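# Place the two closest-weight pistons in the steel tray

## Task

Of the five pistons, find the two whose weights are nearest to each other and set them in the steel parts tray. None of the remaining three may touch the tray or hang over it. The tray must end up resting flat on the bench. Everything must stay put on its own without the robot holding it. Finally, release any part and move the grippers away.

## Robot and tools

Robot: two arms, left_arm and right_arm. Each has six joints and a parallel gripper. The bases face each other across the table, and left_arm's base is on the +y side. The names do not refer to sides of a camera image. Loose parts may be nudged, and a held part may be tugged briefly. Nothing may leave the table.

Frame: one shared scene frame. The origin is the table centre, the table top is at z = +0.020 m, and +z is up. The state line per arm gives end_effector_position (m), end_effector_quat_wxyz, and linear and angular velocity (m/s, rad/s). The printed hand position can be wrong, more so at long reach. The gripper's fingers point along its +x axis and close along its y axis. The reported point lies between the pads, 3 to 4 cm short of the fingertips.

Joint order, used in every row and every per-joint list: waist, shoulder, elbow, wrist pitch, wrist yaw, wrist roll. Stated ranges in rad: waist -3.054 to 3.054, shoulder 0.000 to 3.142, elbow 0.000 to 2.356, wrist pitch -1.571 to 1.571, wrist yaw -1.571 to 1.571, wrist roll -3.142 to 3.142. The true ends may differ by up to 0.010 rad.

Row format: 14 numbers, each in [-1, 1]. First come left_arm's six joint values and its opening, then right_arm's six and its opening. All 14 are required even when one arm stays still. Joint values are scaled offsets, not angles. 1.0 equals 0.9615 rad for waist, shoulder and elbow, 1.713 for wrist pitch, 1.767 for wrist yaw and 1.728 for wrist roll. The opening is absolute: +1 is fully open. Empty fingers close at about -0.80, and values down to -1 close no further. A full close takes at least about 0.5 s.

execute_actions(actions): a list of actions run in sequence. Each action is a list of up to 15 rows, one per 1/30 s step. A shorter action repeats its final row to fill 15 steps, so each action lasts 0.5 s. Every row's joint values are offsets from the angles the arm had when that action began, not from the previous row. In the first action of a call they count from the last angles a result reported. An empty list just returns state and images. If any joint would go more than 0.010 rad beyond its range, that action is rejected for both arms. A malformed action, or a failing first action, rejects the whole call and nothing moves. A joint asked past its real end is stopped there, and the result may say "joint sent to its limit". Missing that line does not prove there is room left.

Speed limits: each step the commanded angle can lead the measured one by at most 0.211 rad (waist, shoulder, elbow), 0.213 (wrist pitch), 0.267 (wrist yaw) or 0.228 (wrist roll). Targets that would shift a gripper more than 70 mm are scaled back. Large offsets therefore need several actions. An unfinished motion may stall, so command the remainder. "Joint targets" shows the current commanded angles.

move(target, speed, blocking): target is a single 14-number row as above. Its joint values are offsets from the "Joint positions" of the latest result that printed them, whatever the arm does meanwhile. Openings are absolute and applied at once. speed (rad/s, 0.01 to 2, default 0.5) caps the joint that must travel farthest. All joints finish together, lasting 0.5 to 10 s, so the hand follows a curve. It does not avoid obstacles or the other arm. Faster moves and targets set deeper past contact hit and press harder. With blocking=false the result comes after 0.5 s while motion goes on. Call wait(0) to check, or stop, before sending more. The "move:" line gives the outcome (done, off_target, moving, held, fault), limits=held or limits=none, and each arm's joint farthest from target.

wait(seconds): 0 to 10; arms keep their last command. stop(): brakes a running move; it needs room to stop, and the fingers keep moving. zoom_image(camera, region): camera is cam_left_wrist or cam_right_wrist (both 504x504). region is [x0, y0, x1, y1] in pixels from the top-left, at most 504 by 504. finished_scene(scene): pass the current scene's integer. It cannot be undone and reports success. Replying without a tool call also ends things.

Results: Joint positions and Joint velocities list each arm's joints (rad, rad/s) plus the pad gap (m, m/s; 0.088 m fully open). grip_measured uses the command scale. It may be off by about 1 mm, and reads up to about 3 mm (0.061) narrow when squeezing hard. To hold a part, command about 0.07 below grip_measured; a smaller margin grips more gently. Parts thinner than about 3 mm get less force. Pad force is capped near 34 to 49 N. "joint command not followed" means a clearance check altered some targets.

Friction may leave a joint short of its command, especially at long reach, and tiny turns may not happen. Check angles after each motion. Cameras: cam_left_wrist K=[[400.646, 0, 250.28], [0, 400.646, 250.077], [0, 0, 1]]; cam_right_wrist K=[[419.178, 0, 250.783], [0, 419.178, 252.389], [0, 0, 1]], both with radial distortion.

Avoid: arms striking or pushing each other, and drops, slams or hard shoves. Load limits in N m are waist 17.4, shoulder 21.6, elbow 21.5, wrist pitch 5.67, wrist yaw 5.65, wrist roll 5.3, including held weight. Reaching one freezes that arm for 10 s. Holding loads heats motors: a MOTOR HOT warning appears from 50 °C. At 95 °C an OVER-TEMPERATURE FAULT holds the arm, and if it stays hot the arm loses power and goes limp.

Each tool is called after "Call:" as name(argument=value, ...), one argument or row to a line, values as JSON.

## Session

Call:
execute_actions(
  actions=[],
)

Scene clock: 0.00 s.
left_arm: end_effector_position=(+0.3685, +0.4243, +0.3172) grip_measured=+0.829 end_effector_quat_wxyz=(+0.741, -0.157, +0.614, -0.220) end_effector_velocity=(+0.000, +0.000, -0.001) end_effector_angular_velocity=(+0.008, -0.001, +0.004) | right_arm: end_effector_position=(-0.2983, -0.1984, +0.2842) grip_measured=+0.840 end_effector_quat_wxyz=(-0.109, -0.634, -0.098, +0.759) end_effector_velocity=(+0.002, -0.001, +0.000) end_effector_angular_velocity=(-0.012, -0.001, -0.009)
Joint names: [waist, shoulder, elbow, wrist pitch, wrist yaw, wrist roll]
Joint positions: left_arm=[ 1.848  1.598  1.424 -1.39   0.571  0.358  0.08 ] | right_arm=[ 0.681  1.971  2.027 -1.522 -0.144 -0.995  0.08 ]
Joint velocities: left_arm=[-0.002 -0.002 -0.002  0.007 -0.007 -0.007  0.   ] | right_arm=[-0.002 -0.002 -0.002 -0.007 -0.007  0.007  0.   ]
Motor temperatures (°C, as the motors report them): left_arm=[24 24 24 26 24 23] | right_arm=[25 22 24 25 25 24]
Heat: left arm: hottest wrist pitch 26 °C (+0.0 °C/min); right arm: hottest waist 25 °C (+0.0 °C/min).
Joint targets: left_arm=[1.848 1.598 1.424 -1.390 0.571 0.358] | right_arm=[0.681 1.971 2.027 -1.522 -0.144 -0.995]

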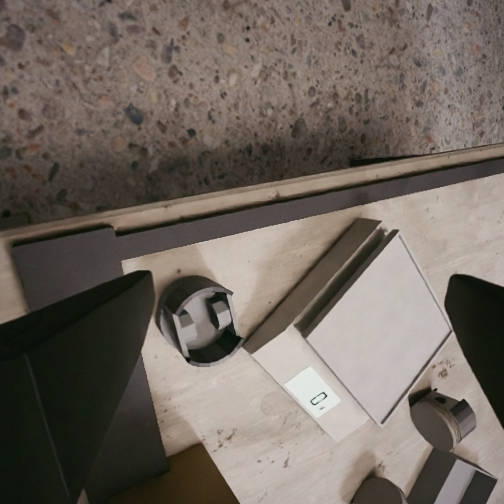

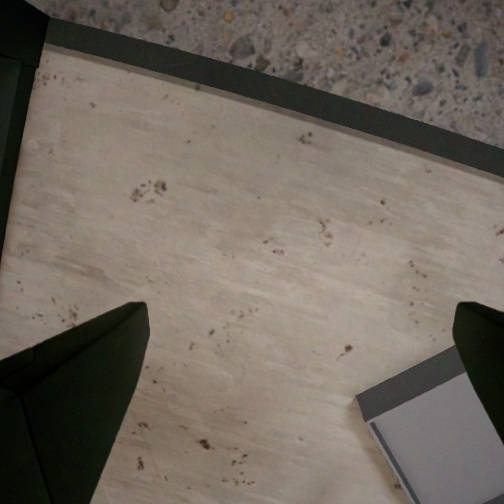

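Call:
move(
  target=[-0.882,-0.31,-0.129,0.111,-0.323,-0.207,1,-0.708,-0.698,-0.756,0.188,0.0815,0.576,1],
  speed=0.8,
)

Scene clock: 5.83 s.
left_arm: end_effector_position=(+0.3073, +0.2779, +0.3444) grip_measured=+0.989 end_effector_quat_wxyz=(+0.792, +0.161, +0.540, -0.238) end_effector_velocity=(-0.001, +0.004, +0.000) end_effector_angular_velocity=(+0.016, -0.008, +0.012) | right_arm: end_effector_position=(-0.0419, -0.1626, +0.2953) grip_measured=+1.000 end_effector_quat_wxyz=(+0.525, -0.435, +0.360, +0.637) end_effector_velocity=(-0.001, +0.001, +0.000) end_effector_angular_velocity=(+0.006, +0.005, +0.007)
Joint names: [waist, shoulder, elbow, wrist pitch, wrist yaw, wrist roll]
Joint positions: left_arm=[ 1.003  1.306  1.313 -1.203  0.003  0.004  0.087] | right_arm=[ 0.004  1.309  1.311 -1.202 -0.004 -0.003  0.088]
Joint velocities: left_arm=[-0.002 -0.007 -0.002 -0.007 -0.022 -0.007  0.   ] | right_arm=[-0.002 -0.002 -0.002  0.007 -0.007 -0.007  0.   ]
Motor temperatures (°C, as the motors report them): left_arm=[24 25 25 26 24 23] | right_arm=[25 24 24 26 25 24]
Heat: left arm: hottest wrist pitch 26 °C (+0.0 °C/min); right arm: hottest wrist pitch 26 °C (+10.3 °C/min).
Joint targets: left_arm=[1.000 1.299 1.300 -1.200 0.000 0.001] | right_arm=[0.001 1.300 1.300 -1.200 0.000 0.001]
move: off_target (left_arm, right_arm); limits=none; left_arm: farthest joint: the elbow, 0.013 radians from its target (0.124 radians at the start); right_arm: farthest joint: the elbow, 0.011 radians from its target (0.727 radians at the start)

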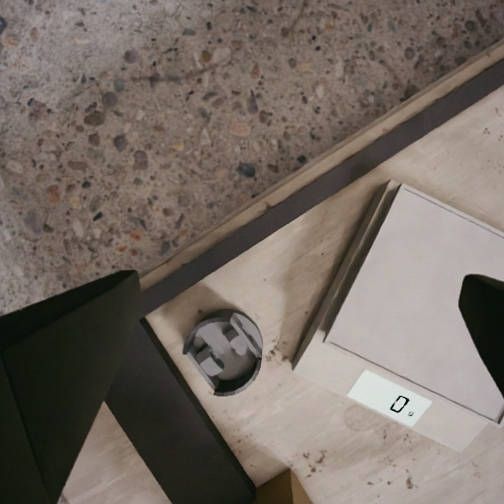

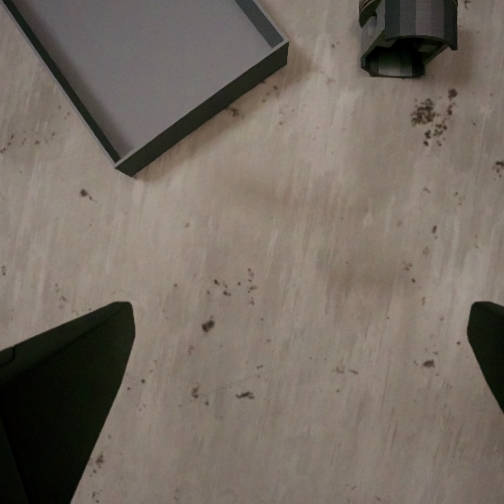

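Call:
execute_actions(
  actions=[],
)

Scene clock: 7.87 s.
left_arm: end_effector_position=(+0.3074, +0.2779, +0.3444) grip_measured=+0.989 end_effector_quat_wxyz=(+0.792, +0.161, +0.539, -0.238) end_effector_velocity=(+0.001, -0.000, +0.000) end_effector_angular_velocity=(+0.004, -0.011, -0.007) | right_arm: end_effector_position=(-0.0419, -0.1626, +0.2952) grip_measured=+1.000 end_effector_quat_wxyz=(+0.525, -0.434, +0.361, +0.637) end_effector_velocity=(-0.002, -0.002, -0.002) end_effector_angular_velocity=(-0.014, +0.010, +0.026)
Joint names: [waist, shoulder, elbow, wrist pitch, wrist yaw, wrist roll]
Joint positions: left_arm=[ 1.003  1.306  1.313 -1.203  0.003  0.004  0.087] | right_arm=[ 0.004  1.309  1.311 -1.202 -0.004 -0.002  0.088]
Joint velocities: left_arm=[-0.002 -0.002 -0.002  0.007 -0.007  0.007 -0.   ] | right_arm=[-0.002  0.002 -0.002 -0.007 -0.022 -0.022  0.   ]
Motor temperatures (°C, as the motors report them): left_arm=[24 25 25 26 24 23] | right_arm=[25 24 25 26 25 24]
Heat: left arm: hottest wrist pitch 26 °C (+0.0 °C/min); right arm: hottest wrist pitch 26 °C (+7.6 °C/min).
Joint targets: left_arm=[1.000 1.299 1.300 -1.200 0.000 0.001] | right_arm=[0.001 1.300 1.300 -1.200 0.000 0.001]

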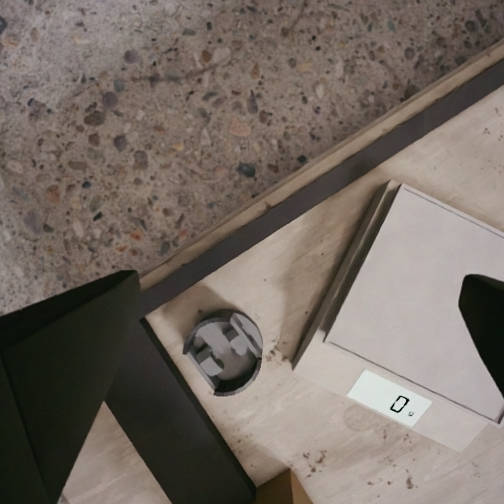

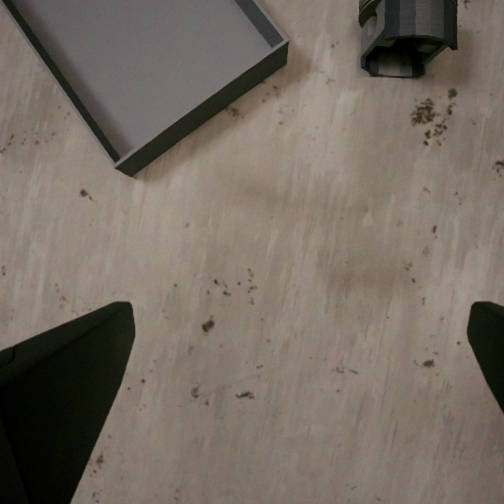

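Call:
move(
  target=[-0.835,0.202,0.298,0,0,0,1,-0.63,0,0,0,0,0,1],
  speed=0.8,
)

Scene clock: 11.03 s.
left_arm: end_effector_position=(+0.1409, +0.0999, +0.3812) grip_measured=+0.989 end_effector_quat_wxyz=(+0.655, +0.335, +0.406, -0.542) end_effector_velocity=(-0.002, +0.004, -0.004) end_effector_angular_velocity=(+0.026, +0.008, +0.016) | right_arm: end_effector_position=(+0.1206, -0.1810, +0.2952) grip_measured=+1.000 end_effector_quat_wxyz=(+0.690, -0.308, +0.473, +0.452) end_effector_velocity=(-0.000, -0.003, +0.001) end_effector_angular_velocity=(-0.003, -0.000, +0.016)
Joint names: [waist, shoulder, elbow, wrist pitch, wrist yaw, wrist roll]
Joint positions: left_arm=[ 0.203  1.493  1.586 -1.203  0.003  0.004  0.087] | right_arm=[-0.598  1.309  1.311 -1.202 -0.004 -0.002  0.088]
Joint velocities: left_arm=[-0.007  0.002 -0.002 -0.022 -0.007 -0.022 -0.   ] | right_arm=[-0.007 -0.007 -0.002 -0.007 -0.007 -0.022  0.   ]
Motor temperatures (°C, as the motors report them): left_arm=[24 25 25 27 24 23] | right_arm=[25 24 25 26 25 24]
Heat: left arm: hottest wrist pitch 27 °C (+5.4 °C/min); right arm: hottest wrist pitch 26 °C (+5.4 °C/min).
Joint targets: left_arm=[0.200 1.500 1.600 -1.203 0.003 0.004] | right_arm=[-0.602 1.309 1.311 -1.202 -0.004 -0.002]
move: off_target (left_arm); limits=none; left_arm: farthest joint: the elbow, 0.014 radians from its target (0.286 radians at the start); right_arm: farthest joint: the waist, 0.004 radians from its target (0.606 radians at the start)

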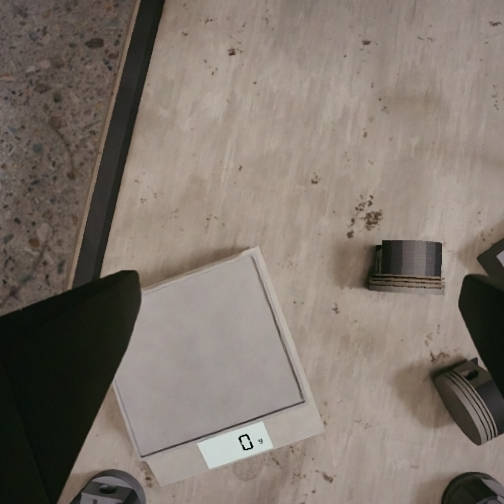

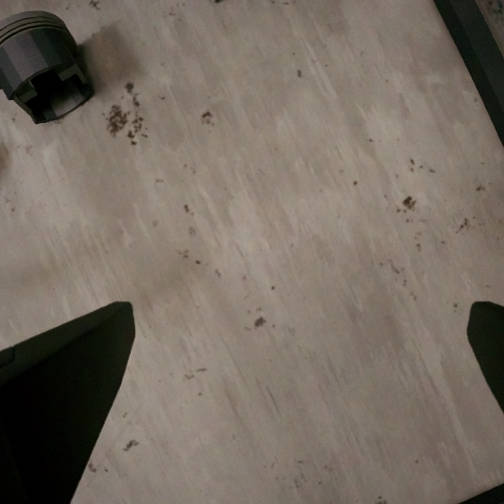

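Call:
move(
  target=[-0.55,-0.15,-0.1,0,0,0,1,0,0,0,0,0,0,1],
  speed=0.8,
)

Scene clock: 12.90 s.
left_arm: end_effector_position=(-0.0229, +0.1407, +0.3942) grip_measured=+0.989 end_effector_quat_wxyz=(+0.500, +0.410, +0.292, -0.705) end_effector_velocity=(+0.001, +0.003, +0.000) end_effector_angular_velocity=(+0.001, -0.003, +0.008) | right_arm: end_effector_position=(+0.1206, -0.1810, +0.2952) grip_measured=+1.000 end_effector_quat_wxyz=(+0.690, -0.308, +0.473, +0.452) end_effector_velocity=(-0.000, -0.005, -0.002) end_effector_angular_velocity=(-0.022, +0.005, -0.012)
Joint names: [waist, shoulder, elbow, wrist pitch, wrist yaw, wrist roll]
Joint positions: left_arm=[-0.322  1.355  1.503 -1.203  0.003  0.004  0.087] | right_arm=[-0.598  1.309  1.311 -1.202 -0.004 -0.002  0.088]
Joint velocities: left_arm=[-0.002 -0.007 -0.002 -0.007 -0.007 -0.007 -0.   ] | right_arm=[-0.002 -0.002 -0.002 -0.022  0.007  0.007  0.   ]
Motor temperatures (°C, as the motors report them): left_arm=[24 25 25 27 24 23] | right_arm=[25 24 25 26 25 24]
Heat: left arm: hottest wrist pitch 27 °C (+4.7 °C/min); right arm: hottest wrist pitch 26 °C (+4.7 °C/min).
Joint targets: left_arm=[-0.325 1.349 1.490 -1.203 0.003 0.004] | right_arm=[-0.598 1.309 1.311 -1.202 -0.004 -0.002]
move: off_target (left_arm); limits=none; left_arm: farthest joint: the elbow, 0.013 radians from its target (0.096 radians at the start); right_arm: farthest joint: the waist, 0.000 radians from its target (0.000 radians at the start)

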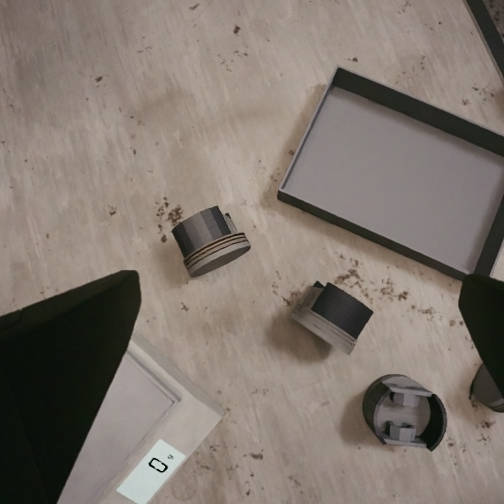

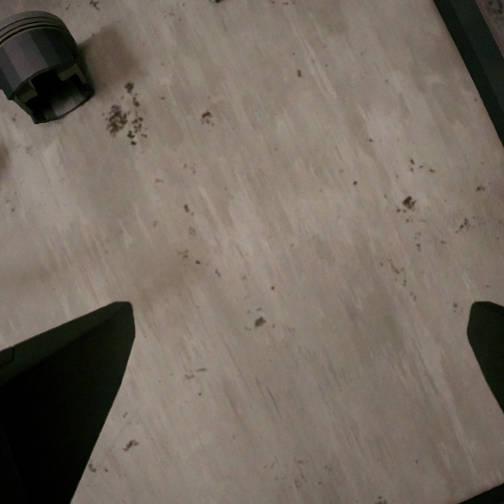

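Call:
move(
  target=[-0.625,0.181,-0.547,0.107,0,-0.2,1,0.3,-0.7,-0.7,0.3,0,0,1],
  speed=0.8,
)

Scene clock: 21.00 s.
left_arm: end_effector_position=(-0.1253, +0.2783, +0.2035) grip_measured=+0.989 end_effector_quat_wxyz=(+0.332, +0.619, +0.333, -0.629) end_effector_velocity=(+0.002, +0.001, -0.000) end_effector_angular_velocity=(-0.001, -0.010, +0.005) | right_arm: end_effector_position=(+0.0383, -0.2128, +0.2659) grip_measured=+1.000 end_effector_quat_wxyz=(+0.708, -0.220, +0.251, +0.623) end_effector_velocity=(-0.003, -0.001, -0.002) end_effector_angular_velocity=(-0.006, +0.009, +0.019)
Joint names: [waist, shoulder, elbow, wrist pitch, wrist yaw, wrist roll]
Joint positions: left_arm=[-0.92   1.523  0.989 -1.023  0.003 -0.338  0.087] | right_arm=[-0.313  0.641  0.65  -0.69  -0.004 -0.002  0.088]
Joint velocities: left_arm=[-0.002 -0.002 -0.002 -0.007 -0.007 -0.007  0.   ] | right_arm=[-0.002 -0.002 -0.002 -0.007 -0.022 -0.007  0.   ]
Motor temperatures (°C, as the motors report them): left_arm=[24 26 26 27 24 23] | right_arm=[25 25 26 26 25 24]
Heat: left arm: hottest wrist pitch 27 °C (+2.9 °C/min); right arm: hottest elbow 26 °C (+2.9 °C/min).
Joint targets: left_arm=[-0.923 1.529 0.977 -1.020 0.003 -0.342] | right_arm=[-0.310 0.636 0.638 -0.688 -0.004 -0.002]
move: off_target (left_arm, right_arm); limits=none; left_arm: farthest joint: the elbow, 0.012 radians from its target (0.526 radians at the start); right_arm: farthest joint: the elbow, 0.012 radians from its target (0.673 radians at the start)

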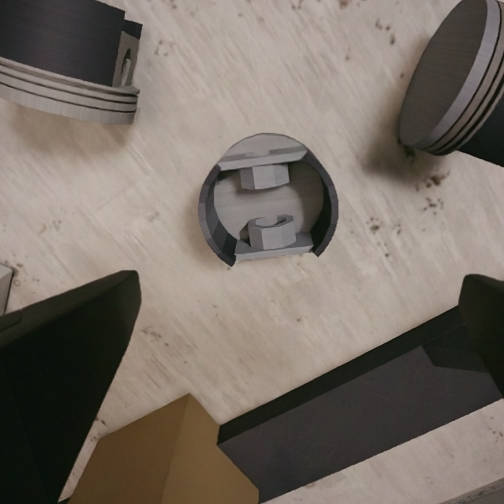

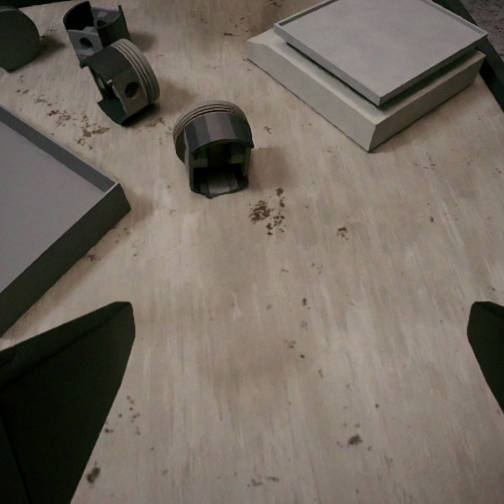

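Call:
move(
  target=[0.019,0.182,-0.2226,0.21,0,0.07,1,0,0,0,0.1,0,0,1],
  speed=0.5,
)

Scene clock: 23.80 s.
left_arm: end_effector_position=(-0.1216, +0.2761, +0.1194) grip_measured=+0.989 end_effector_quat_wxyz=(+0.299, +0.640, +0.302, -0.641) end_effector_velocity=(+0.006, +0.002, -0.001) end_effector_angular_velocity=(-0.001, -0.035, +0.005) | right_arm: end_effector_position=(+0.0409, -0.1923, +0.2965) grip_measured=+1.000 end_effector_quat_wxyz=(+0.726, -0.167, +0.190, +0.639) end_effector_velocity=(-0.002, -0.002, -0.003) end_effector_angular_velocity=(-0.016, +0.012, +0.005)
Joint names: [waist, shoulder, elbow, wrist pitch, wrist yaw, wrist roll]
Joint positions: left_arm=[-0.904  1.69   0.786 -0.666  0.003 -0.221  0.087] | right_arm=[-0.313  0.64   0.65  -0.52  -0.004 -0.002  0.088]
Joint velocities: left_arm=[-0.002  0.002 -0.002 -0.022 -0.022 -0.007  0.   ] | right_arm=[ 0.002 -0.002  0.002 -0.022 -0.007  0.007  0.   ]
Motor temperatures (°C, as the motors report them): left_arm=[24 26 26 27 24 23] | right_arm=[25 24 27 27 25 24]
Heat: left arm: hottest wrist pitch 27 °C (+2.5 °C/min); right arm: hottest elbow 27 °C (+5.0 °C/min).
Joint targets: left_arm=[-0.902 1.698 0.775 -0.663 0.003 -0.217] | right_arm=[-0.313 0.641 0.650 -0.518 -0.004 -0.002]
move: off_target (left_arm); limits=none; left_arm: farthest joint: the elbow, 0.011 radians from its target (0.214 radians at the start); right_arm: farthest joint: the shoulder, 0.001 radians from its target (0.001 radians at the start)

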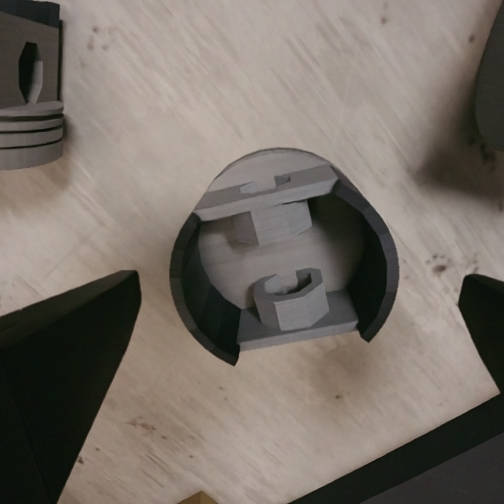

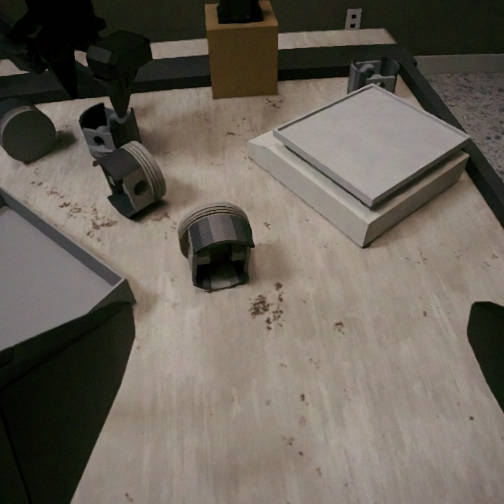

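Call:
move(
  target=[0.019,0.2,-0.073,0.1436,0,-0.133,1,0,0,0,0,0,0,1],
  speed=0.3,
)

Call:
execute_actions(
  actions=[
    [[0,0,0,0,0,0,0.8,0,0,0,0,0,0,1],[0,0,0,0,0,0,0.7,0,0,0,0,0,0,1],[0,0,0,0,0,0,0.65,0,0,0,0,0,0,1],[0,0,0,0,0,0,0.6,0,0,0,0,0,0,1],[0,0,0,0,0,0,0.56,0,0,0,0,0,0,1],[0,0,0,0,0,0,0.52,0,0,0,0,0,0,1]],
  ],
)

Scene clock: 26.00 s.
left_arm: end_effector_position=(-0.1220, +0.2710, +0.0655) grip_measured=+0.989 end_effector_quat_wxyz=(+0.374, +0.600, +0.377, -0.599) end_effector_velocity=(+0.007, +0.002, -0.001) end_effector_angular_velocity=(-0.000, -0.035, +0.005) | right_arm: end_effector_position=(+0.0409, -0.1923, +0.2966) grip_measured=+1.000 end_effector_quat_wxyz=(+0.726, -0.167, +0.189, +0.639) end_effector_velocity=(+0.004, -0.000, -0.001) end_effector_angular_velocity=(+0.000, -0.017, -0.018)
Joint names: [waist, shoulder, elbow, wrist pitch, wrist yaw, wrist roll]
Joint positions: left_arm=[-0.889  1.875  0.726 -0.423  0.003 -0.447  0.087] | right_arm=[-0.313  0.64   0.65  -0.52  -0.004 -0.002  0.088]
Joint velocities: left_arm=[-0.002  0.002 -0.002 -0.022 -0.022 -0.007 -0.   ] | right_arm=[-0.002 -0.002 -0.007  0.007  0.022 -0.007  0.   ]
Motor temperatures (°C, as the motors report them): left_arm=[24 26 26 27 24 23] | right_arm=[25 24 27 27 25 24]
Heat: left arm: hottest wrist pitch 27 °C (+2.3 °C/min); right arm: hottest elbow 27 °C (+4.6 °C/min).
Joint targets: left_arm=[-0.886 1.883 0.716 -0.420 0.003 -0.450] | right_arm=[-0.313 0.640 0.650 -0.520 -0.004 -0.002]
move: done; limits=none; left_arm: farthest joint: the elbow, 0.010 radians from its target (0.070 radians at the start); right_arm: farthest joint: the waist, 0.000 radians from its target (0.000 radians at the start)

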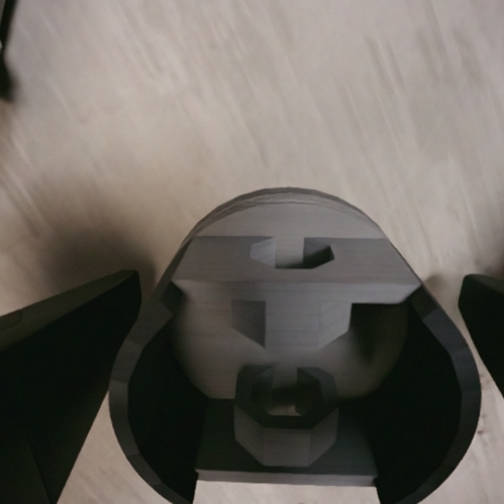

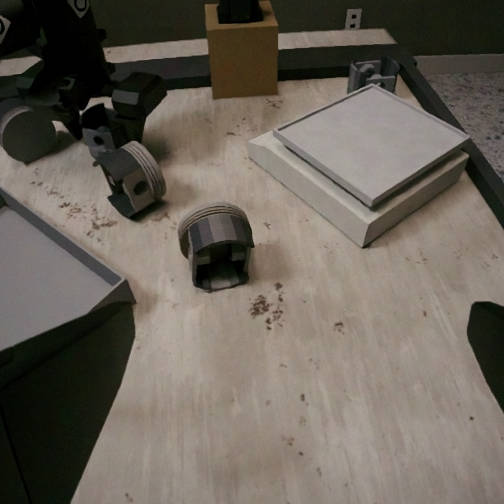

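Scene clock: 26.50 s.
left_arm: end_effector_position=(-0.1218, +0.2710, +0.0655) grip_measured=+0.616 end_effector_quat_wxyz=(+0.374, +0.600, +0.376, -0.598) end_effector_velocity=(+0.002, -0.002, +0.003) end_effector_angular_velocity=(-0.013, -0.019, -0.010) | right_arm: end_effector_position=(+0.0409, -0.1923, +0.2966) grip_measured=+1.000 end_effector_quat_wxyz=(+0.726, -0.167, +0.189, +0.639) end_effector_velocity=(+0.003, -0.002, -0.004) end_effector_angular_velocity=(-0.013, -0.008, -0.010)
Joint names: [waist, shoulder, elbow, wrist pitch, wrist yaw, wrist roll]
Joint positions: left_arm=[-0.889  1.875  0.726 -0.424  0.003 -0.447  0.069] | right_arm=[-0.313  0.64   0.65  -0.52  -0.004 -0.002  0.088]
Joint velocities: left_arm=[-0.002 -0.007  0.007 -0.022 -0.022  0.007 -0.   ] | right_arm=[-0.007 -0.002 -0.007 -0.007  0.007 -0.007  0.   ]
Motor temperatures (°C, as the motors report them): left_arm=[24 26 26 27 24 23] | right_arm=[25 24 27 27 25 24]
Heat: left arm: hottest wrist pitch 27 °C (+2.3 °C/min); right arm: hottest elbow 27 °C (+4.5 °C/min).
Joint targets: left_arm=[-0.889 1.875 0.726 -0.423 0.003 -0.447] | right_arm=[-0.313 0.640 0.650 -0.520 -0.004 -0.002]

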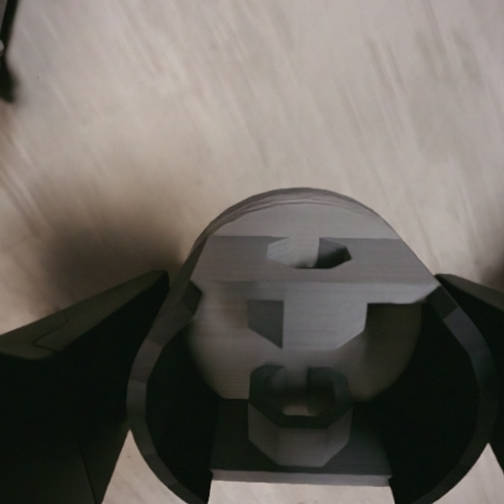

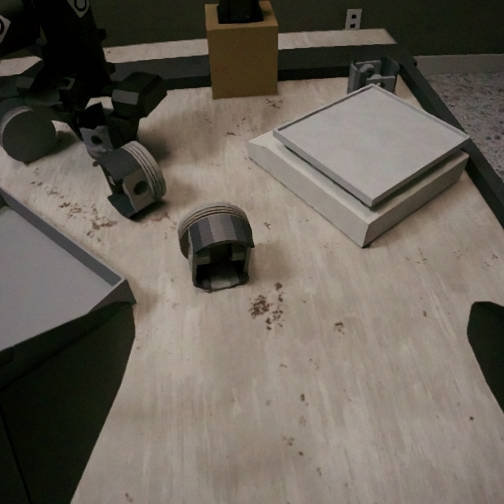

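Call:
move(
  target=[0,-0.3,0.208,-0.275,0,0,0.52,0,0,0,0,0,0,1],
  speed=0.6,
)

Call:
move(
  target=[0.76,0,0,0,0,0.36,0.52,0,0,0,0,0,0,1],
  speed=0.8,
)

Scene clock: 29.57 s.
left_arm: end_effector_position=(-0.1210, +0.2716, +0.1673) grip_measured=+0.616 end_effector_quat_wxyz=(+0.374, +0.602, +0.377, -0.596) end_effector_velocity=(+0.002, +0.001, +0.001) end_effector_angular_velocity=(-0.004, -0.007, +0.005) | right_arm: end_effector_position=(+0.0409, -0.1923, +0.2966) grip_measured=+1.000 end_effector_quat_wxyz=(+0.726, -0.167, +0.189, +0.639) end_effector_velocity=(+0.001, +0.001, -0.000) end_effector_angular_velocity=(+0.002, -0.003, +0.003)
Joint names: [waist, shoulder, elbow, wrist pitch, wrist yaw, wrist roll]
Joint positions: left_arm=[-0.889  1.598  0.909 -0.891  0.003 -0.447  0.069] | right_arm=[-0.313  0.64   0.65  -0.52  -0.004 -0.002  0.088]
Joint velocities: left_arm=[-0.002 -0.007 -0.002 -0.007 -0.007 -0.007  0.   ] | right_arm=[-0.007  0.002 -0.002  0.007 -0.007 -0.007  0.   ]
Motor temperatures (°C, as the motors report them): left_arm=[24 27 26 27 24 23] | right_arm=[25 24 28 28 25 24]
Heat: left arm: hottest shoulder 27 °C (+2.0 °C/min); right arm: hottest elbow 28 °C (+6.1 °C/min).
Joint targets: left_arm=[-0.889 1.586 0.925 -0.895 0.003 -0.447] | right_arm=[-0.313 0.640 0.650 -0.520 -0.004 -0.002]
move: off_target (left_arm); limits=none; left_arm: farthest joint: the elbow, 0.017 radians from its target (0.200 radians at the start); right_arm: farthest joint: the waist, 0.000 radians from its target (0.000 radians at the start)

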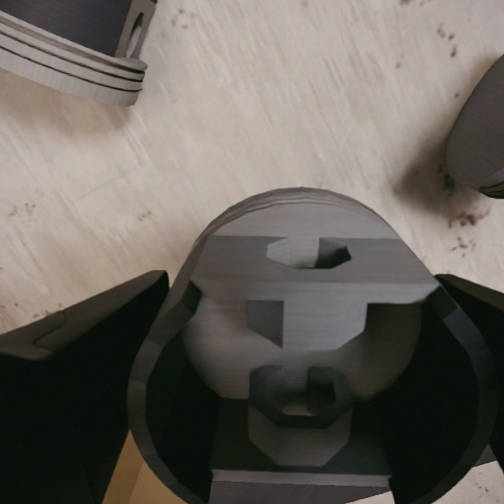

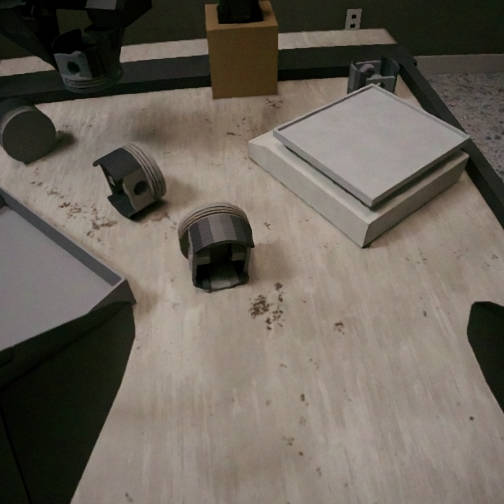

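Scene clock: 31.20 s.
left_arm: end_effector_position=(+0.0336, +0.1797, +0.1673) grip_measured=+0.616 end_effector_quat_wxyz=(+0.405, +0.579, +0.410, -0.576) end_effector_velocity=(+0.001, +0.002, +0.000) end_effector_angular_velocity=(+0.006, -0.008, -0.010) | right_arm: end_effector_position=(+0.0409, -0.1923, +0.2966) grip_measured=+1.000 end_effector_quat_wxyz=(+0.726, -0.167, +0.189, +0.639) end_effector_velocity=(-0.001, -0.002, -0.001) end_effector_angular_velocity=(-0.001, +0.010, +0.000)
Joint names: [waist, shoulder, elbow, wrist pitch, wrist yaw, wrist roll]
Joint positions: left_arm=[-0.161  1.598  0.909 -0.891  0.002  0.172  0.069] | right_arm=[-0.313  0.64   0.65  -0.52  -0.004 -0.002  0.088]
Joint velocities: left_arm=[-0.002 -0.002 -0.002 -0.007 -0.007  0.007 -0.   ] | right_arm=[-0.002 -0.007 -0.002 -0.007 -0.007  0.007  0.   ]
Motor temperatures (°C, as the motors report them): left_arm=[24 27 26 27 24 23] | right_arm=[25 24 28 28 25 24]
Heat: left arm: hottest shoulder 27 °C (+1.9 °C/min); right arm: hottest elbow 28 °C (+5.8 °C/min).
Joint targets: left_arm=[-0.158 1.598 0.909 -0.891 0.002 0.175] | right_arm=[-0.313 0.640 0.650 -0.520 -0.004 -0.002]
move: done; limits=none; left_arm: farthest joint: the wrist roll, 0.004 radians from its target (0.622 radians at the start); right_arm: farthest joint: the waist, 0.000 radians from its target (0.000 radians at the start)

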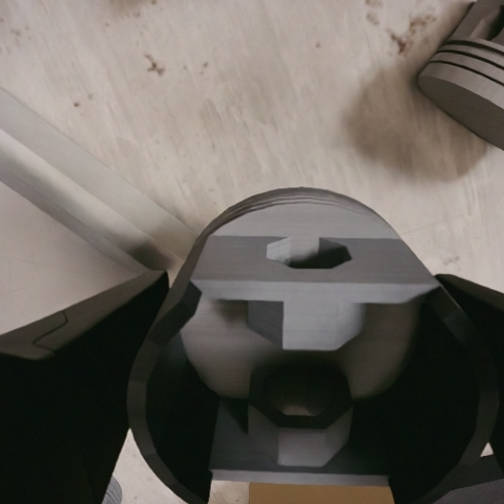

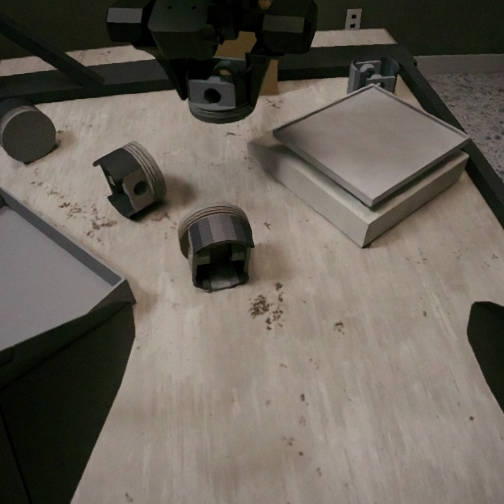

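Call:
move(
  target=[0.7634,0.271,0.2527,0.025,0,0.364,0.52,0,0,0,0,0,0,1],
  speed=0.8,
)

Scene clock: 33.33 s.
left_arm: end_effector_position=(+0.2465, +0.1589, +0.1506) grip_measured=+0.616 end_effector_quat_wxyz=(+0.439, +0.555, +0.437, -0.556) end_effector_velocity=(-0.001, +0.004, +0.001) end_effector_angular_velocity=(+0.026, -0.009, +0.000) | right_arm: end_effector_position=(+0.0409, -0.1923, +0.2966) grip_measured=+1.000 end_effector_quat_wxyz=(+0.726, -0.167, +0.189, +0.639) end_effector_velocity=(-0.001, -0.003, -0.005) end_effector_angular_velocity=(-0.019, +0.025, -0.007)
Joint names: [waist, shoulder, elbow, wrist pitch, wrist yaw, wrist roll]
Joint positions: left_arm=[ 0.572  1.853  1.137 -0.85   0.001  0.797  0.069] | right_arm=[-0.313  0.64   0.65  -0.52  -0.004 -0.002  0.088]
Joint velocities: left_arm=[-0.007 -0.002  0.002 -0.022 -0.022 -0.007 -0.   ] | right_arm=[-0.002 -0.002 -0.002 -0.022 -0.007  0.022  0.   ]
Motor temperatures (°C, as the motors report them): left_arm=[24 27 26 27 24 23] | right_arm=[25 24 28 28 25 24]
Heat: left arm: hottest shoulder 27 °C (+1.8 °C/min); right arm: hottest elbow 28 °C (+5.4 °C/min).
Joint targets: left_arm=[0.573 1.858 1.153 -0.849 0.003 0.800] | right_arm=[-0.313 0.640 0.650 -0.520 -0.004 -0.002]
move: off_target (left_arm); limits=none; left_arm: farthest joint: the elbow, 0.015 radians from its target (0.242 radians at the start); right_arm: farthest joint: the waist, 0.000 radians from its target (0.000 radians at the start)

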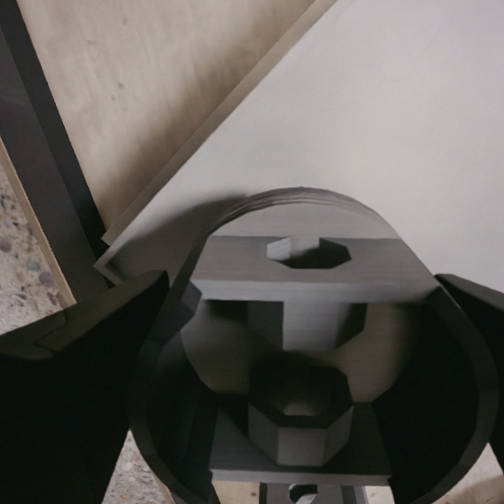

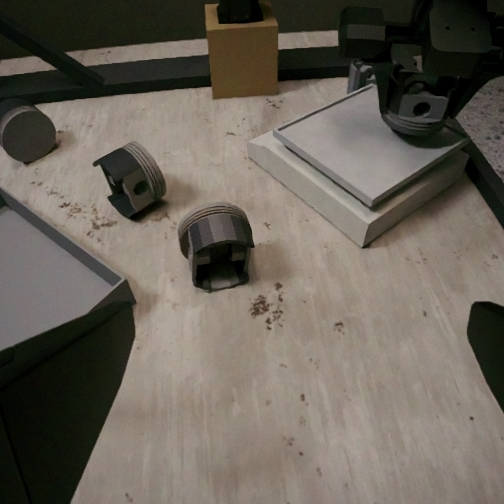

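Call:
move(
  target=[0.0515,0.079,-0.0534,0.0657,0,0.03,0.52,0,0,0,0,0,0,1],
  speed=0.2,
)

Scene clock: 35.07 s.
left_arm: end_effector_position=(+0.2555, +0.1620, +0.1270) grip_measured=+0.616 end_effector_quat_wxyz=(+0.437, +0.553, +0.434, -0.561) end_effector_velocity=(-0.001, +0.003, -0.003) end_effector_angular_velocity=(+0.010, -0.002, +0.005) | right_arm: end_effector_position=(+0.0409, -0.1923, +0.2966) grip_measured=+1.000 end_effector_quat_wxyz=(+0.726, -0.167, +0.189, +0.639) end_effector_velocity=(-0.001, -0.001, -0.002) end_effector_angular_velocity=(-0.008, -0.002, +0.008)
Joint names: [waist, shoulder, elbow, wrist pitch, wrist yaw, wrist roll]
Joint positions: left_arm=[ 0.605  1.905  1.1   -0.76   0.011  0.839  0.069] | right_arm=[-0.313  0.64   0.65  -0.52  -0.004 -0.002  0.088]
Joint velocities: left_arm=[-0.002  0.002 -0.012  0.007 -0.007 -0.007 -0.   ] | right_arm=[-0.002 -0.002 -0.002 -0.007 -0.007 -0.007  0.   ]
Motor temperatures (°C, as the motors report them): left_arm=[24 27 26 27 24 23] | right_arm=[25 24 29 28 25 24]
Heat: left arm: hottest shoulder 27 °C (+1.7 °C/min); right arm: hottest elbow 29 °C (+6.8 °C/min).
Joint targets: left_arm=[0.621 1.929 1.085 -0.738 0.000 0.849] | right_arm=[-0.313 0.640 0.650 -0.520 -0.004 -0.002]
move: off_target (left_arm); limits=none; left_arm: farthest joint: the shoulder, 0.024 radians from its target (0.076 radians at the start); right_arm: farthest joint: the waist, 0.000 radians from its target (0.000 radians at the start)

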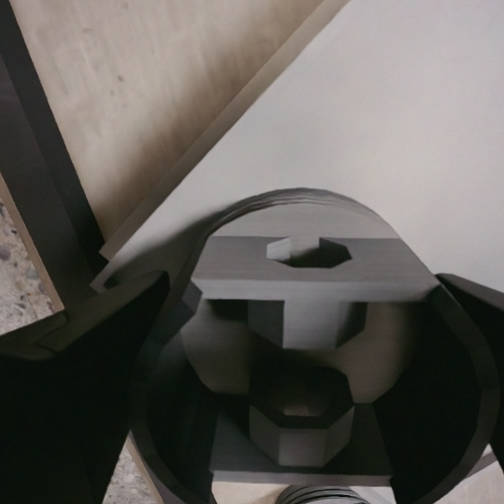

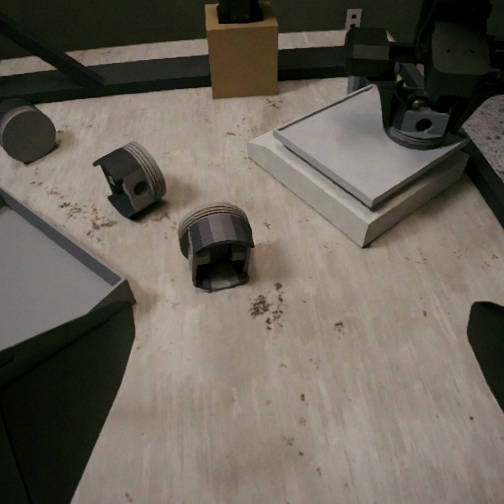

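Call:
execute_actions(
  actions=[
    [[0,0,0,0,0,0,0.6,0,0,0,0,0,0,1],[0,0,0,0,0,0,0.7,0,0,0,0,0,0,1],[0,0,0,0,0,0,0.8,0,0,0,0,0,0,1],[0,0,0,0,0,0,1,0,0,0,0,0,0,1]],
  ],
)

Call:
move(
  target=[0,-0.24,0.24,-0.27,0,0,1,0,0,0,0,0,0,1],
  speed=0.6,
)

Scene clock: 36.00 s.
left_arm: end_effector_position=(+0.2558, +0.1614, +0.1274) grip_measured=+0.980 end_effector_quat_wxyz=(+0.439, +0.553, +0.432, -0.561) end_effector_velocity=(-0.001, +0.000, -0.001) end_effector_angular_velocity=(-0.006, +0.005, +0.010) | right_arm: end_effector_position=(+0.0409, -0.1923, +0.2966) grip_measured=+1.000 end_effector_quat_wxyz=(+0.726, -0.167, +0.189, +0.639) end_effector_velocity=(+0.002, -0.001, -0.002) end_effector_angular_velocity=(-0.009, -0.009, -0.005)
Joint names: [waist, shoulder, elbow, wrist pitch, wrist yaw, wrist roll]
Joint positions: left_arm=[ 0.605  1.904  1.1   -0.757  0.011  0.839  0.087] | right_arm=[-0.313  0.64   0.65  -0.52  -0.004 -0.002  0.088]
Joint velocities: left_arm=[ 0.002 -0.002 -0.007  0.007  0.007 -0.007  0.004] | right_arm=[-0.002 -0.002 -0.002 -0.007  0.007 -0.007  0.   ]
Motor temperatures (°C, as the motors report them): left_arm=[24 27 26 27 24 23] | right_arm=[25 24 29 28 25 24]
Heat: left arm: hottest shoulder 27 °C (+1.7 °C/min); right arm: hottest elbow 29 °C (+6.7 °C/min).
Joint targets: left_arm=[0.605 1.905 1.100 -0.760 0.011 0.839] | right_arm=[-0.313 0.640 0.650 -0.520 -0.004 -0.002]

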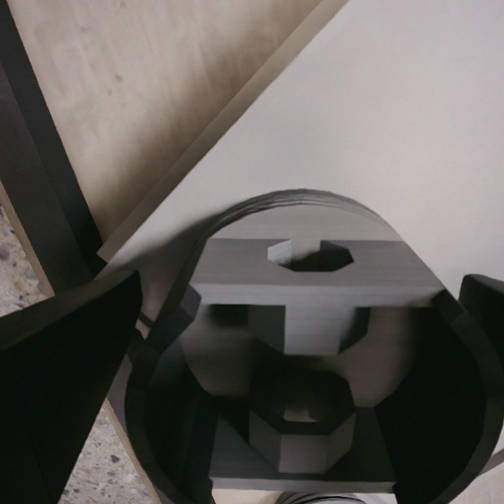

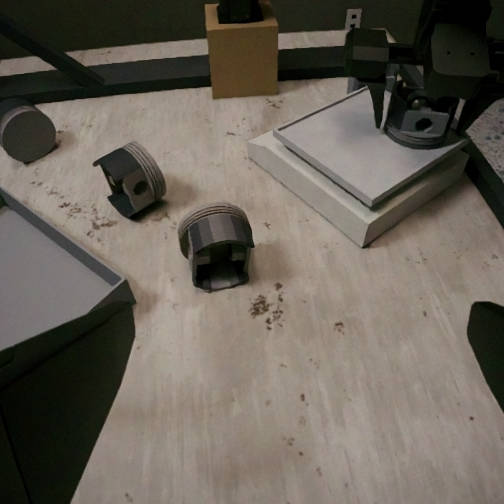

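Scene clock: 37.40 s.
left_arm: end_effector_position=(+0.2423, +0.1813, +0.2445) grip_measured=+0.989 end_effector_quat_wxyz=(+0.433, +0.553, +0.439, -0.561) end_effector_velocity=(-0.002, +0.008, +0.001) end_effector_angular_velocity=(+0.039, -0.000, +0.005) | right_arm: end_effector_position=(+0.0409, -0.1923, +0.2966) grip_measured=+1.000 end_effector_quat_wxyz=(+0.726, -0.167, +0.189, +0.639) end_effector_velocity=(-0.001, -0.001, -0.002) end_effector_angular_velocity=(-0.009, -0.015, +0.015)
Joint names: [waist, shoulder, elbow, wrist pitch, wrist yaw, wrist roll]
Joint positions: left_arm=[ 0.605  1.68   1.318 -1.217  0.011  0.839  0.087] | right_arm=[-0.313  0.64   0.65  -0.52  -0.004 -0.002  0.088]
Joint velocities: left_arm=[-0.002 -0.002  0.002 -0.037 -0.022 -0.007 -0.   ] | right_arm=[-0.002 -0.002 -0.002 -0.007 -0.007 -0.022  0.   ]
Motor temperatures (°C, as the motors report them): left_arm=[24 27 26 27 24 23] | right_arm=[25 24 29 28 25 24]
Heat: left arm: hottest shoulder 27 °C (+1.6 °C/min); right arm: hottest elbow 29 °C (+6.4 °C/min).
Joint targets: left_arm=[0.605 1.673 1.330 -1.220 0.011 0.839] | right_arm=[-0.313 0.640 0.650 -0.520 -0.004 -0.002]
move: off_target (left_arm); limits=none; left_arm: farthest joint: the elbow, 0.013 radians from its target (0.231 radians at the start); right_arm: farthest joint: the waist, 0.000 radians from its target (0.000 radians at the start)

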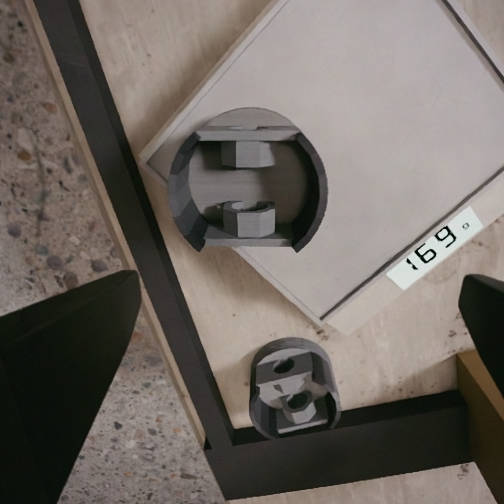

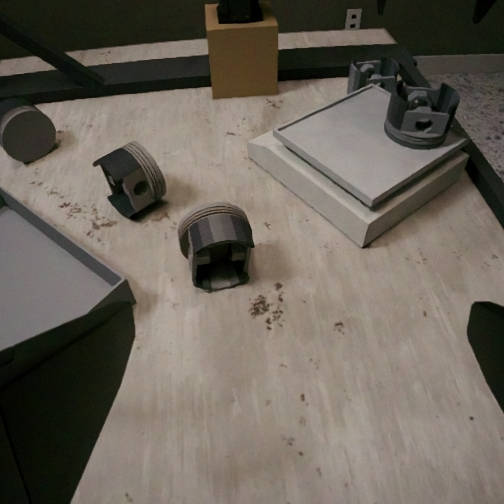

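Call:
zoom_image(
  camera="cam_left_wrist",
  region=[360, 180, 504, 320],
)

Call:
execute_actions(
  actions=[],
)

Region (360, 180, 504, 320) of cam_left_wrist's 504x504 image, scaled by 3.500, with more detail than that image has; it fills the top 490 rows of this view, and the rest is white.

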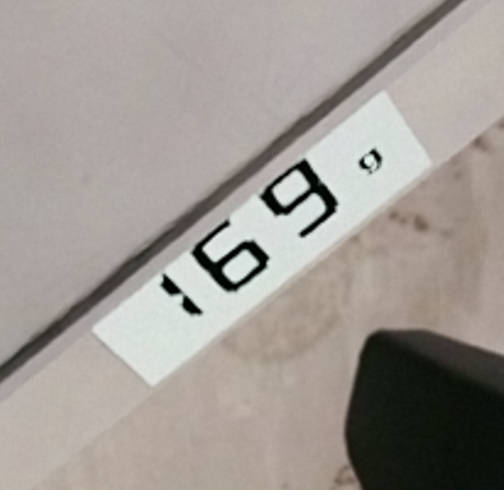

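Scene clock: 40.37 s.
left_arm: end_effector_position=(+0.2422, +0.1814, +0.2445) grip_measured=+0.989 end_effector_quat_wxyz=(+0.432, +0.553, +0.439, -0.561) end_effector_velocity=(-0.001, -0.002, +0.000) end_effector_angular_velocity=(-0.010, +0.002, +0.005) | right_arm: end_effector_position=(+0.0409, -0.1923, +0.2966) grip_measured=+1.000 end_effector_quat_wxyz=(+0.726, -0.167, +0.189, +0.639) end_effector_velocity=(+0.000, -0.003, -0.003) end_effector_angular_velocity=(-0.018, -0.008, -0.000)
Joint names: [waist, shoulder, elbow, wrist pitch, wrist yaw, wrist roll]
Joint positions: left_arm=[ 0.605  1.68   1.318 -1.217  0.011  0.839  0.087] | right_arm=[-0.313  0.64   0.65  -0.52  -0.004 -0.002  0.088]
Joint velocities: left_arm=[-0.002 -0.002 -0.002  0.007  0.007 -0.007 -0.   ] | right_arm=[ 0.002 -0.002  0.002 -0.022  0.007 -0.007  0.   ]
Motor temperatures (°C, as the motors report them): left_arm=[24 28 27 27 24 23] | right_arm=[25 24 29 29 25 24]
Heat: left arm: hottest shoulder 28 °C (+3.0 °C/min); right arm: hottest elbow 29 °C (+5.9 °C/min).
Joint targets: left_arm=[0.605 1.673 1.330 -1.220 0.011 0.839] | right_arm=[-0.313 0.640 0.650 -0.520 -0.004 -0.002]

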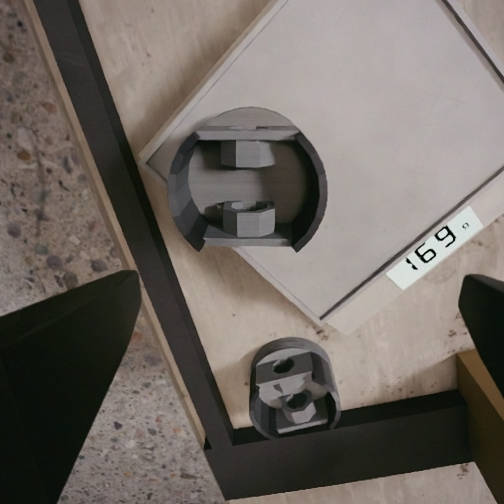

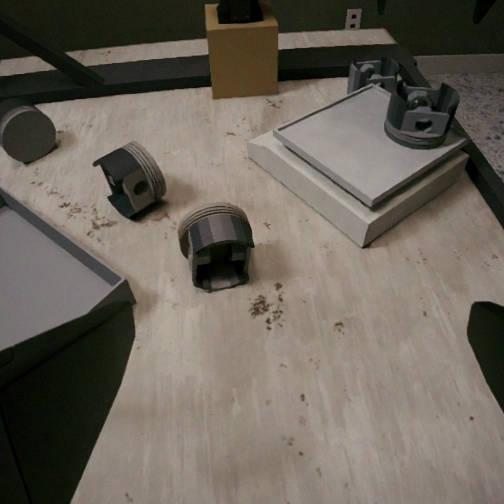

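Call:
move(
  target=[0.59,-0.209,-0.73,0.296,-0.008,0.145,1,0,0,0,0,0,0,1],
  speed=0.8,
)

Scene clock: 45.53 s.
left_arm: end_effector_position=(+0.2629, +0.3476, +0.1295) grip_measured=+0.989 end_effector_quat_wxyz=(+0.518, +0.482, +0.518, -0.481) end_effector_velocity=(-0.001, +0.003, -0.000) end_effector_angular_velocity=(+0.023, -0.002, +0.005) | right_arm: end_effector_position=(+0.0409, -0.1923, +0.2966) grip_measured=+1.000 end_effector_quat_wxyz=(+0.726, -0.167, +0.189, +0.639) end_effector_velocity=(-0.004, -0.001, -0.002) end_effector_angular_velocity=(-0.007, +0.005, +0.025)
Joint names: [waist, shoulder, elbow, wrist pitch, wrist yaw, wrist roll]
Joint positions: left_arm=[ 1.169  1.486  0.627 -0.713 -0.001  1.087  0.087] | right_arm=[-0.313  0.64   0.65  -0.52  -0.004 -0.002  0.088]
Joint velocities: left_arm=[-0.002 -0.002 -0.002 -0.007 -0.022 -0.007 -0.   ] | right_arm=[ 0.002 -0.002 -0.002 -0.007 -0.022 -0.007  0.   ]
Motor temperatures (°C, as the motors report them): left_arm=[24 28 27 27 24 23] | right_arm=[25 24 30 29 25 24]
Heat: left arm: hottest shoulder 28 °C (+2.6 °C/min); right arm: hottest elbow 30 °C (+6.6 °C/min).
Joint targets: left_arm=[1.172 1.479 0.616 -0.710 -0.003 1.090] | right_arm=[-0.313 0.640 0.650 -0.520 -0.004 -0.002]
move: off_target (left_arm); limits=none; left_arm: farthest joint: the elbow, 0.011 radians from its target (0.702 radians at the start); right_arm: farthest joint: the waist, 0.000 radians from its target (0.000 radians at the start)

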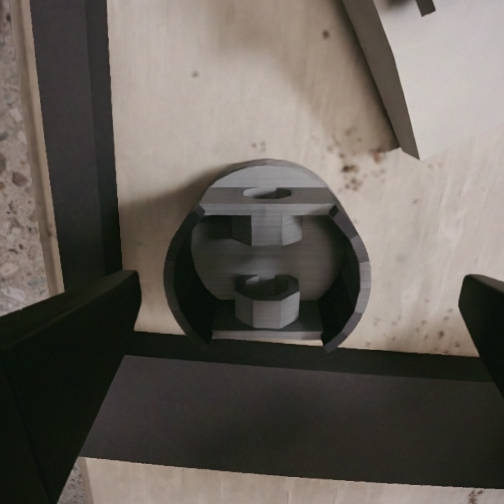

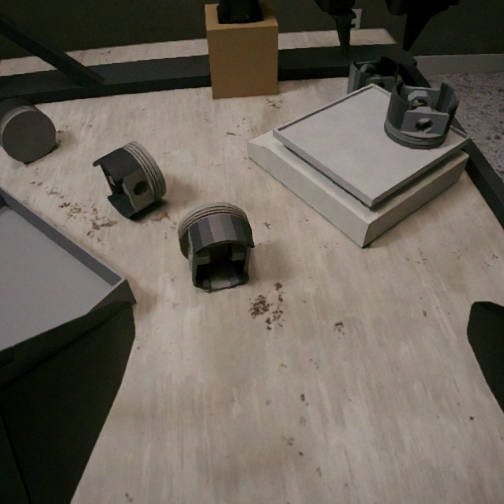

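Call:
move(
  target=[0.042,0.2657,-0.1,0.1967,0,0.022,1,0,0,0,0,0,0,1],
  speed=0.35,
)

Scene clock: 48.40 s.
left_arm: end_effector_position=(+0.2709, +0.3526, +0.0674) grip_measured=+0.989 end_effector_quat_wxyz=(+0.518, +0.481, +0.519, -0.481) end_effector_velocity=(-0.002, +0.004, -0.001) end_effector_angular_velocity=(+0.025, +0.003, -0.010) | right_arm: end_effector_position=(+0.0409, -0.1923, +0.2966) grip_measured=+1.000 end_effector_quat_wxyz=(+0.726, -0.167, +0.189, +0.639) end_effector_velocity=(-0.001, -0.001, -0.002) end_effector_angular_velocity=(-0.008, -0.002, +0.008)
Joint names: [waist, shoulder, elbow, wrist pitch, wrist yaw, wrist roll]
Joint positions: left_arm=[ 1.207  1.734  0.54  -0.379 -0.001  1.122  0.087] | right_arm=[-0.313  0.64   0.65  -0.52  -0.004 -0.002  0.088]
Joint velocities: left_arm=[-0.002  0.002 -0.002 -0.007 -0.022  0.007 -0.   ] | right_arm=[-0.002 -0.002 -0.002 -0.007 -0.007 -0.007  0.   ]
Motor temperatures (°C, as the motors report them): left_arm=[24 28 27 27 24 23] | right_arm=[25 24 30 30 25 24]
Heat: left arm: hottest shoulder 28 °C (+2.5 °C/min); right arm: hottest elbow 30 °C (+6.2 °C/min).
Joint targets: left_arm=[1.210 1.741 0.531 -0.376 -0.001 1.125] | right_arm=[-0.313 0.640 0.650 -0.520 -0.004 -0.002]
move: done; limits=none; left_arm: farthest joint: the elbow, 0.009 radians from its target (0.096 radians at the start); right_arm: farthest joint: the waist, 0.000 radians from its target (0.000 radians at the start)

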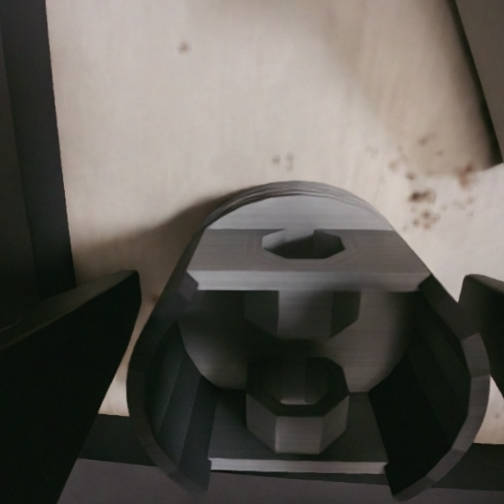

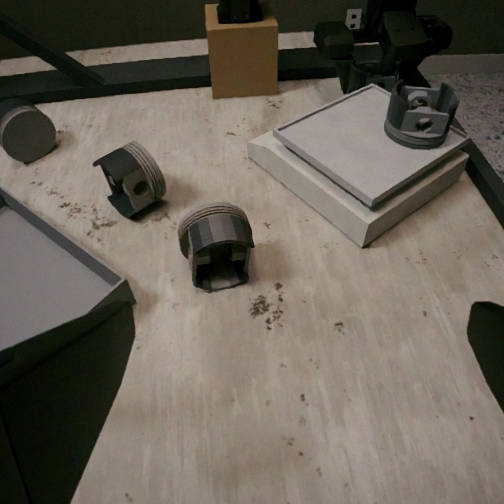

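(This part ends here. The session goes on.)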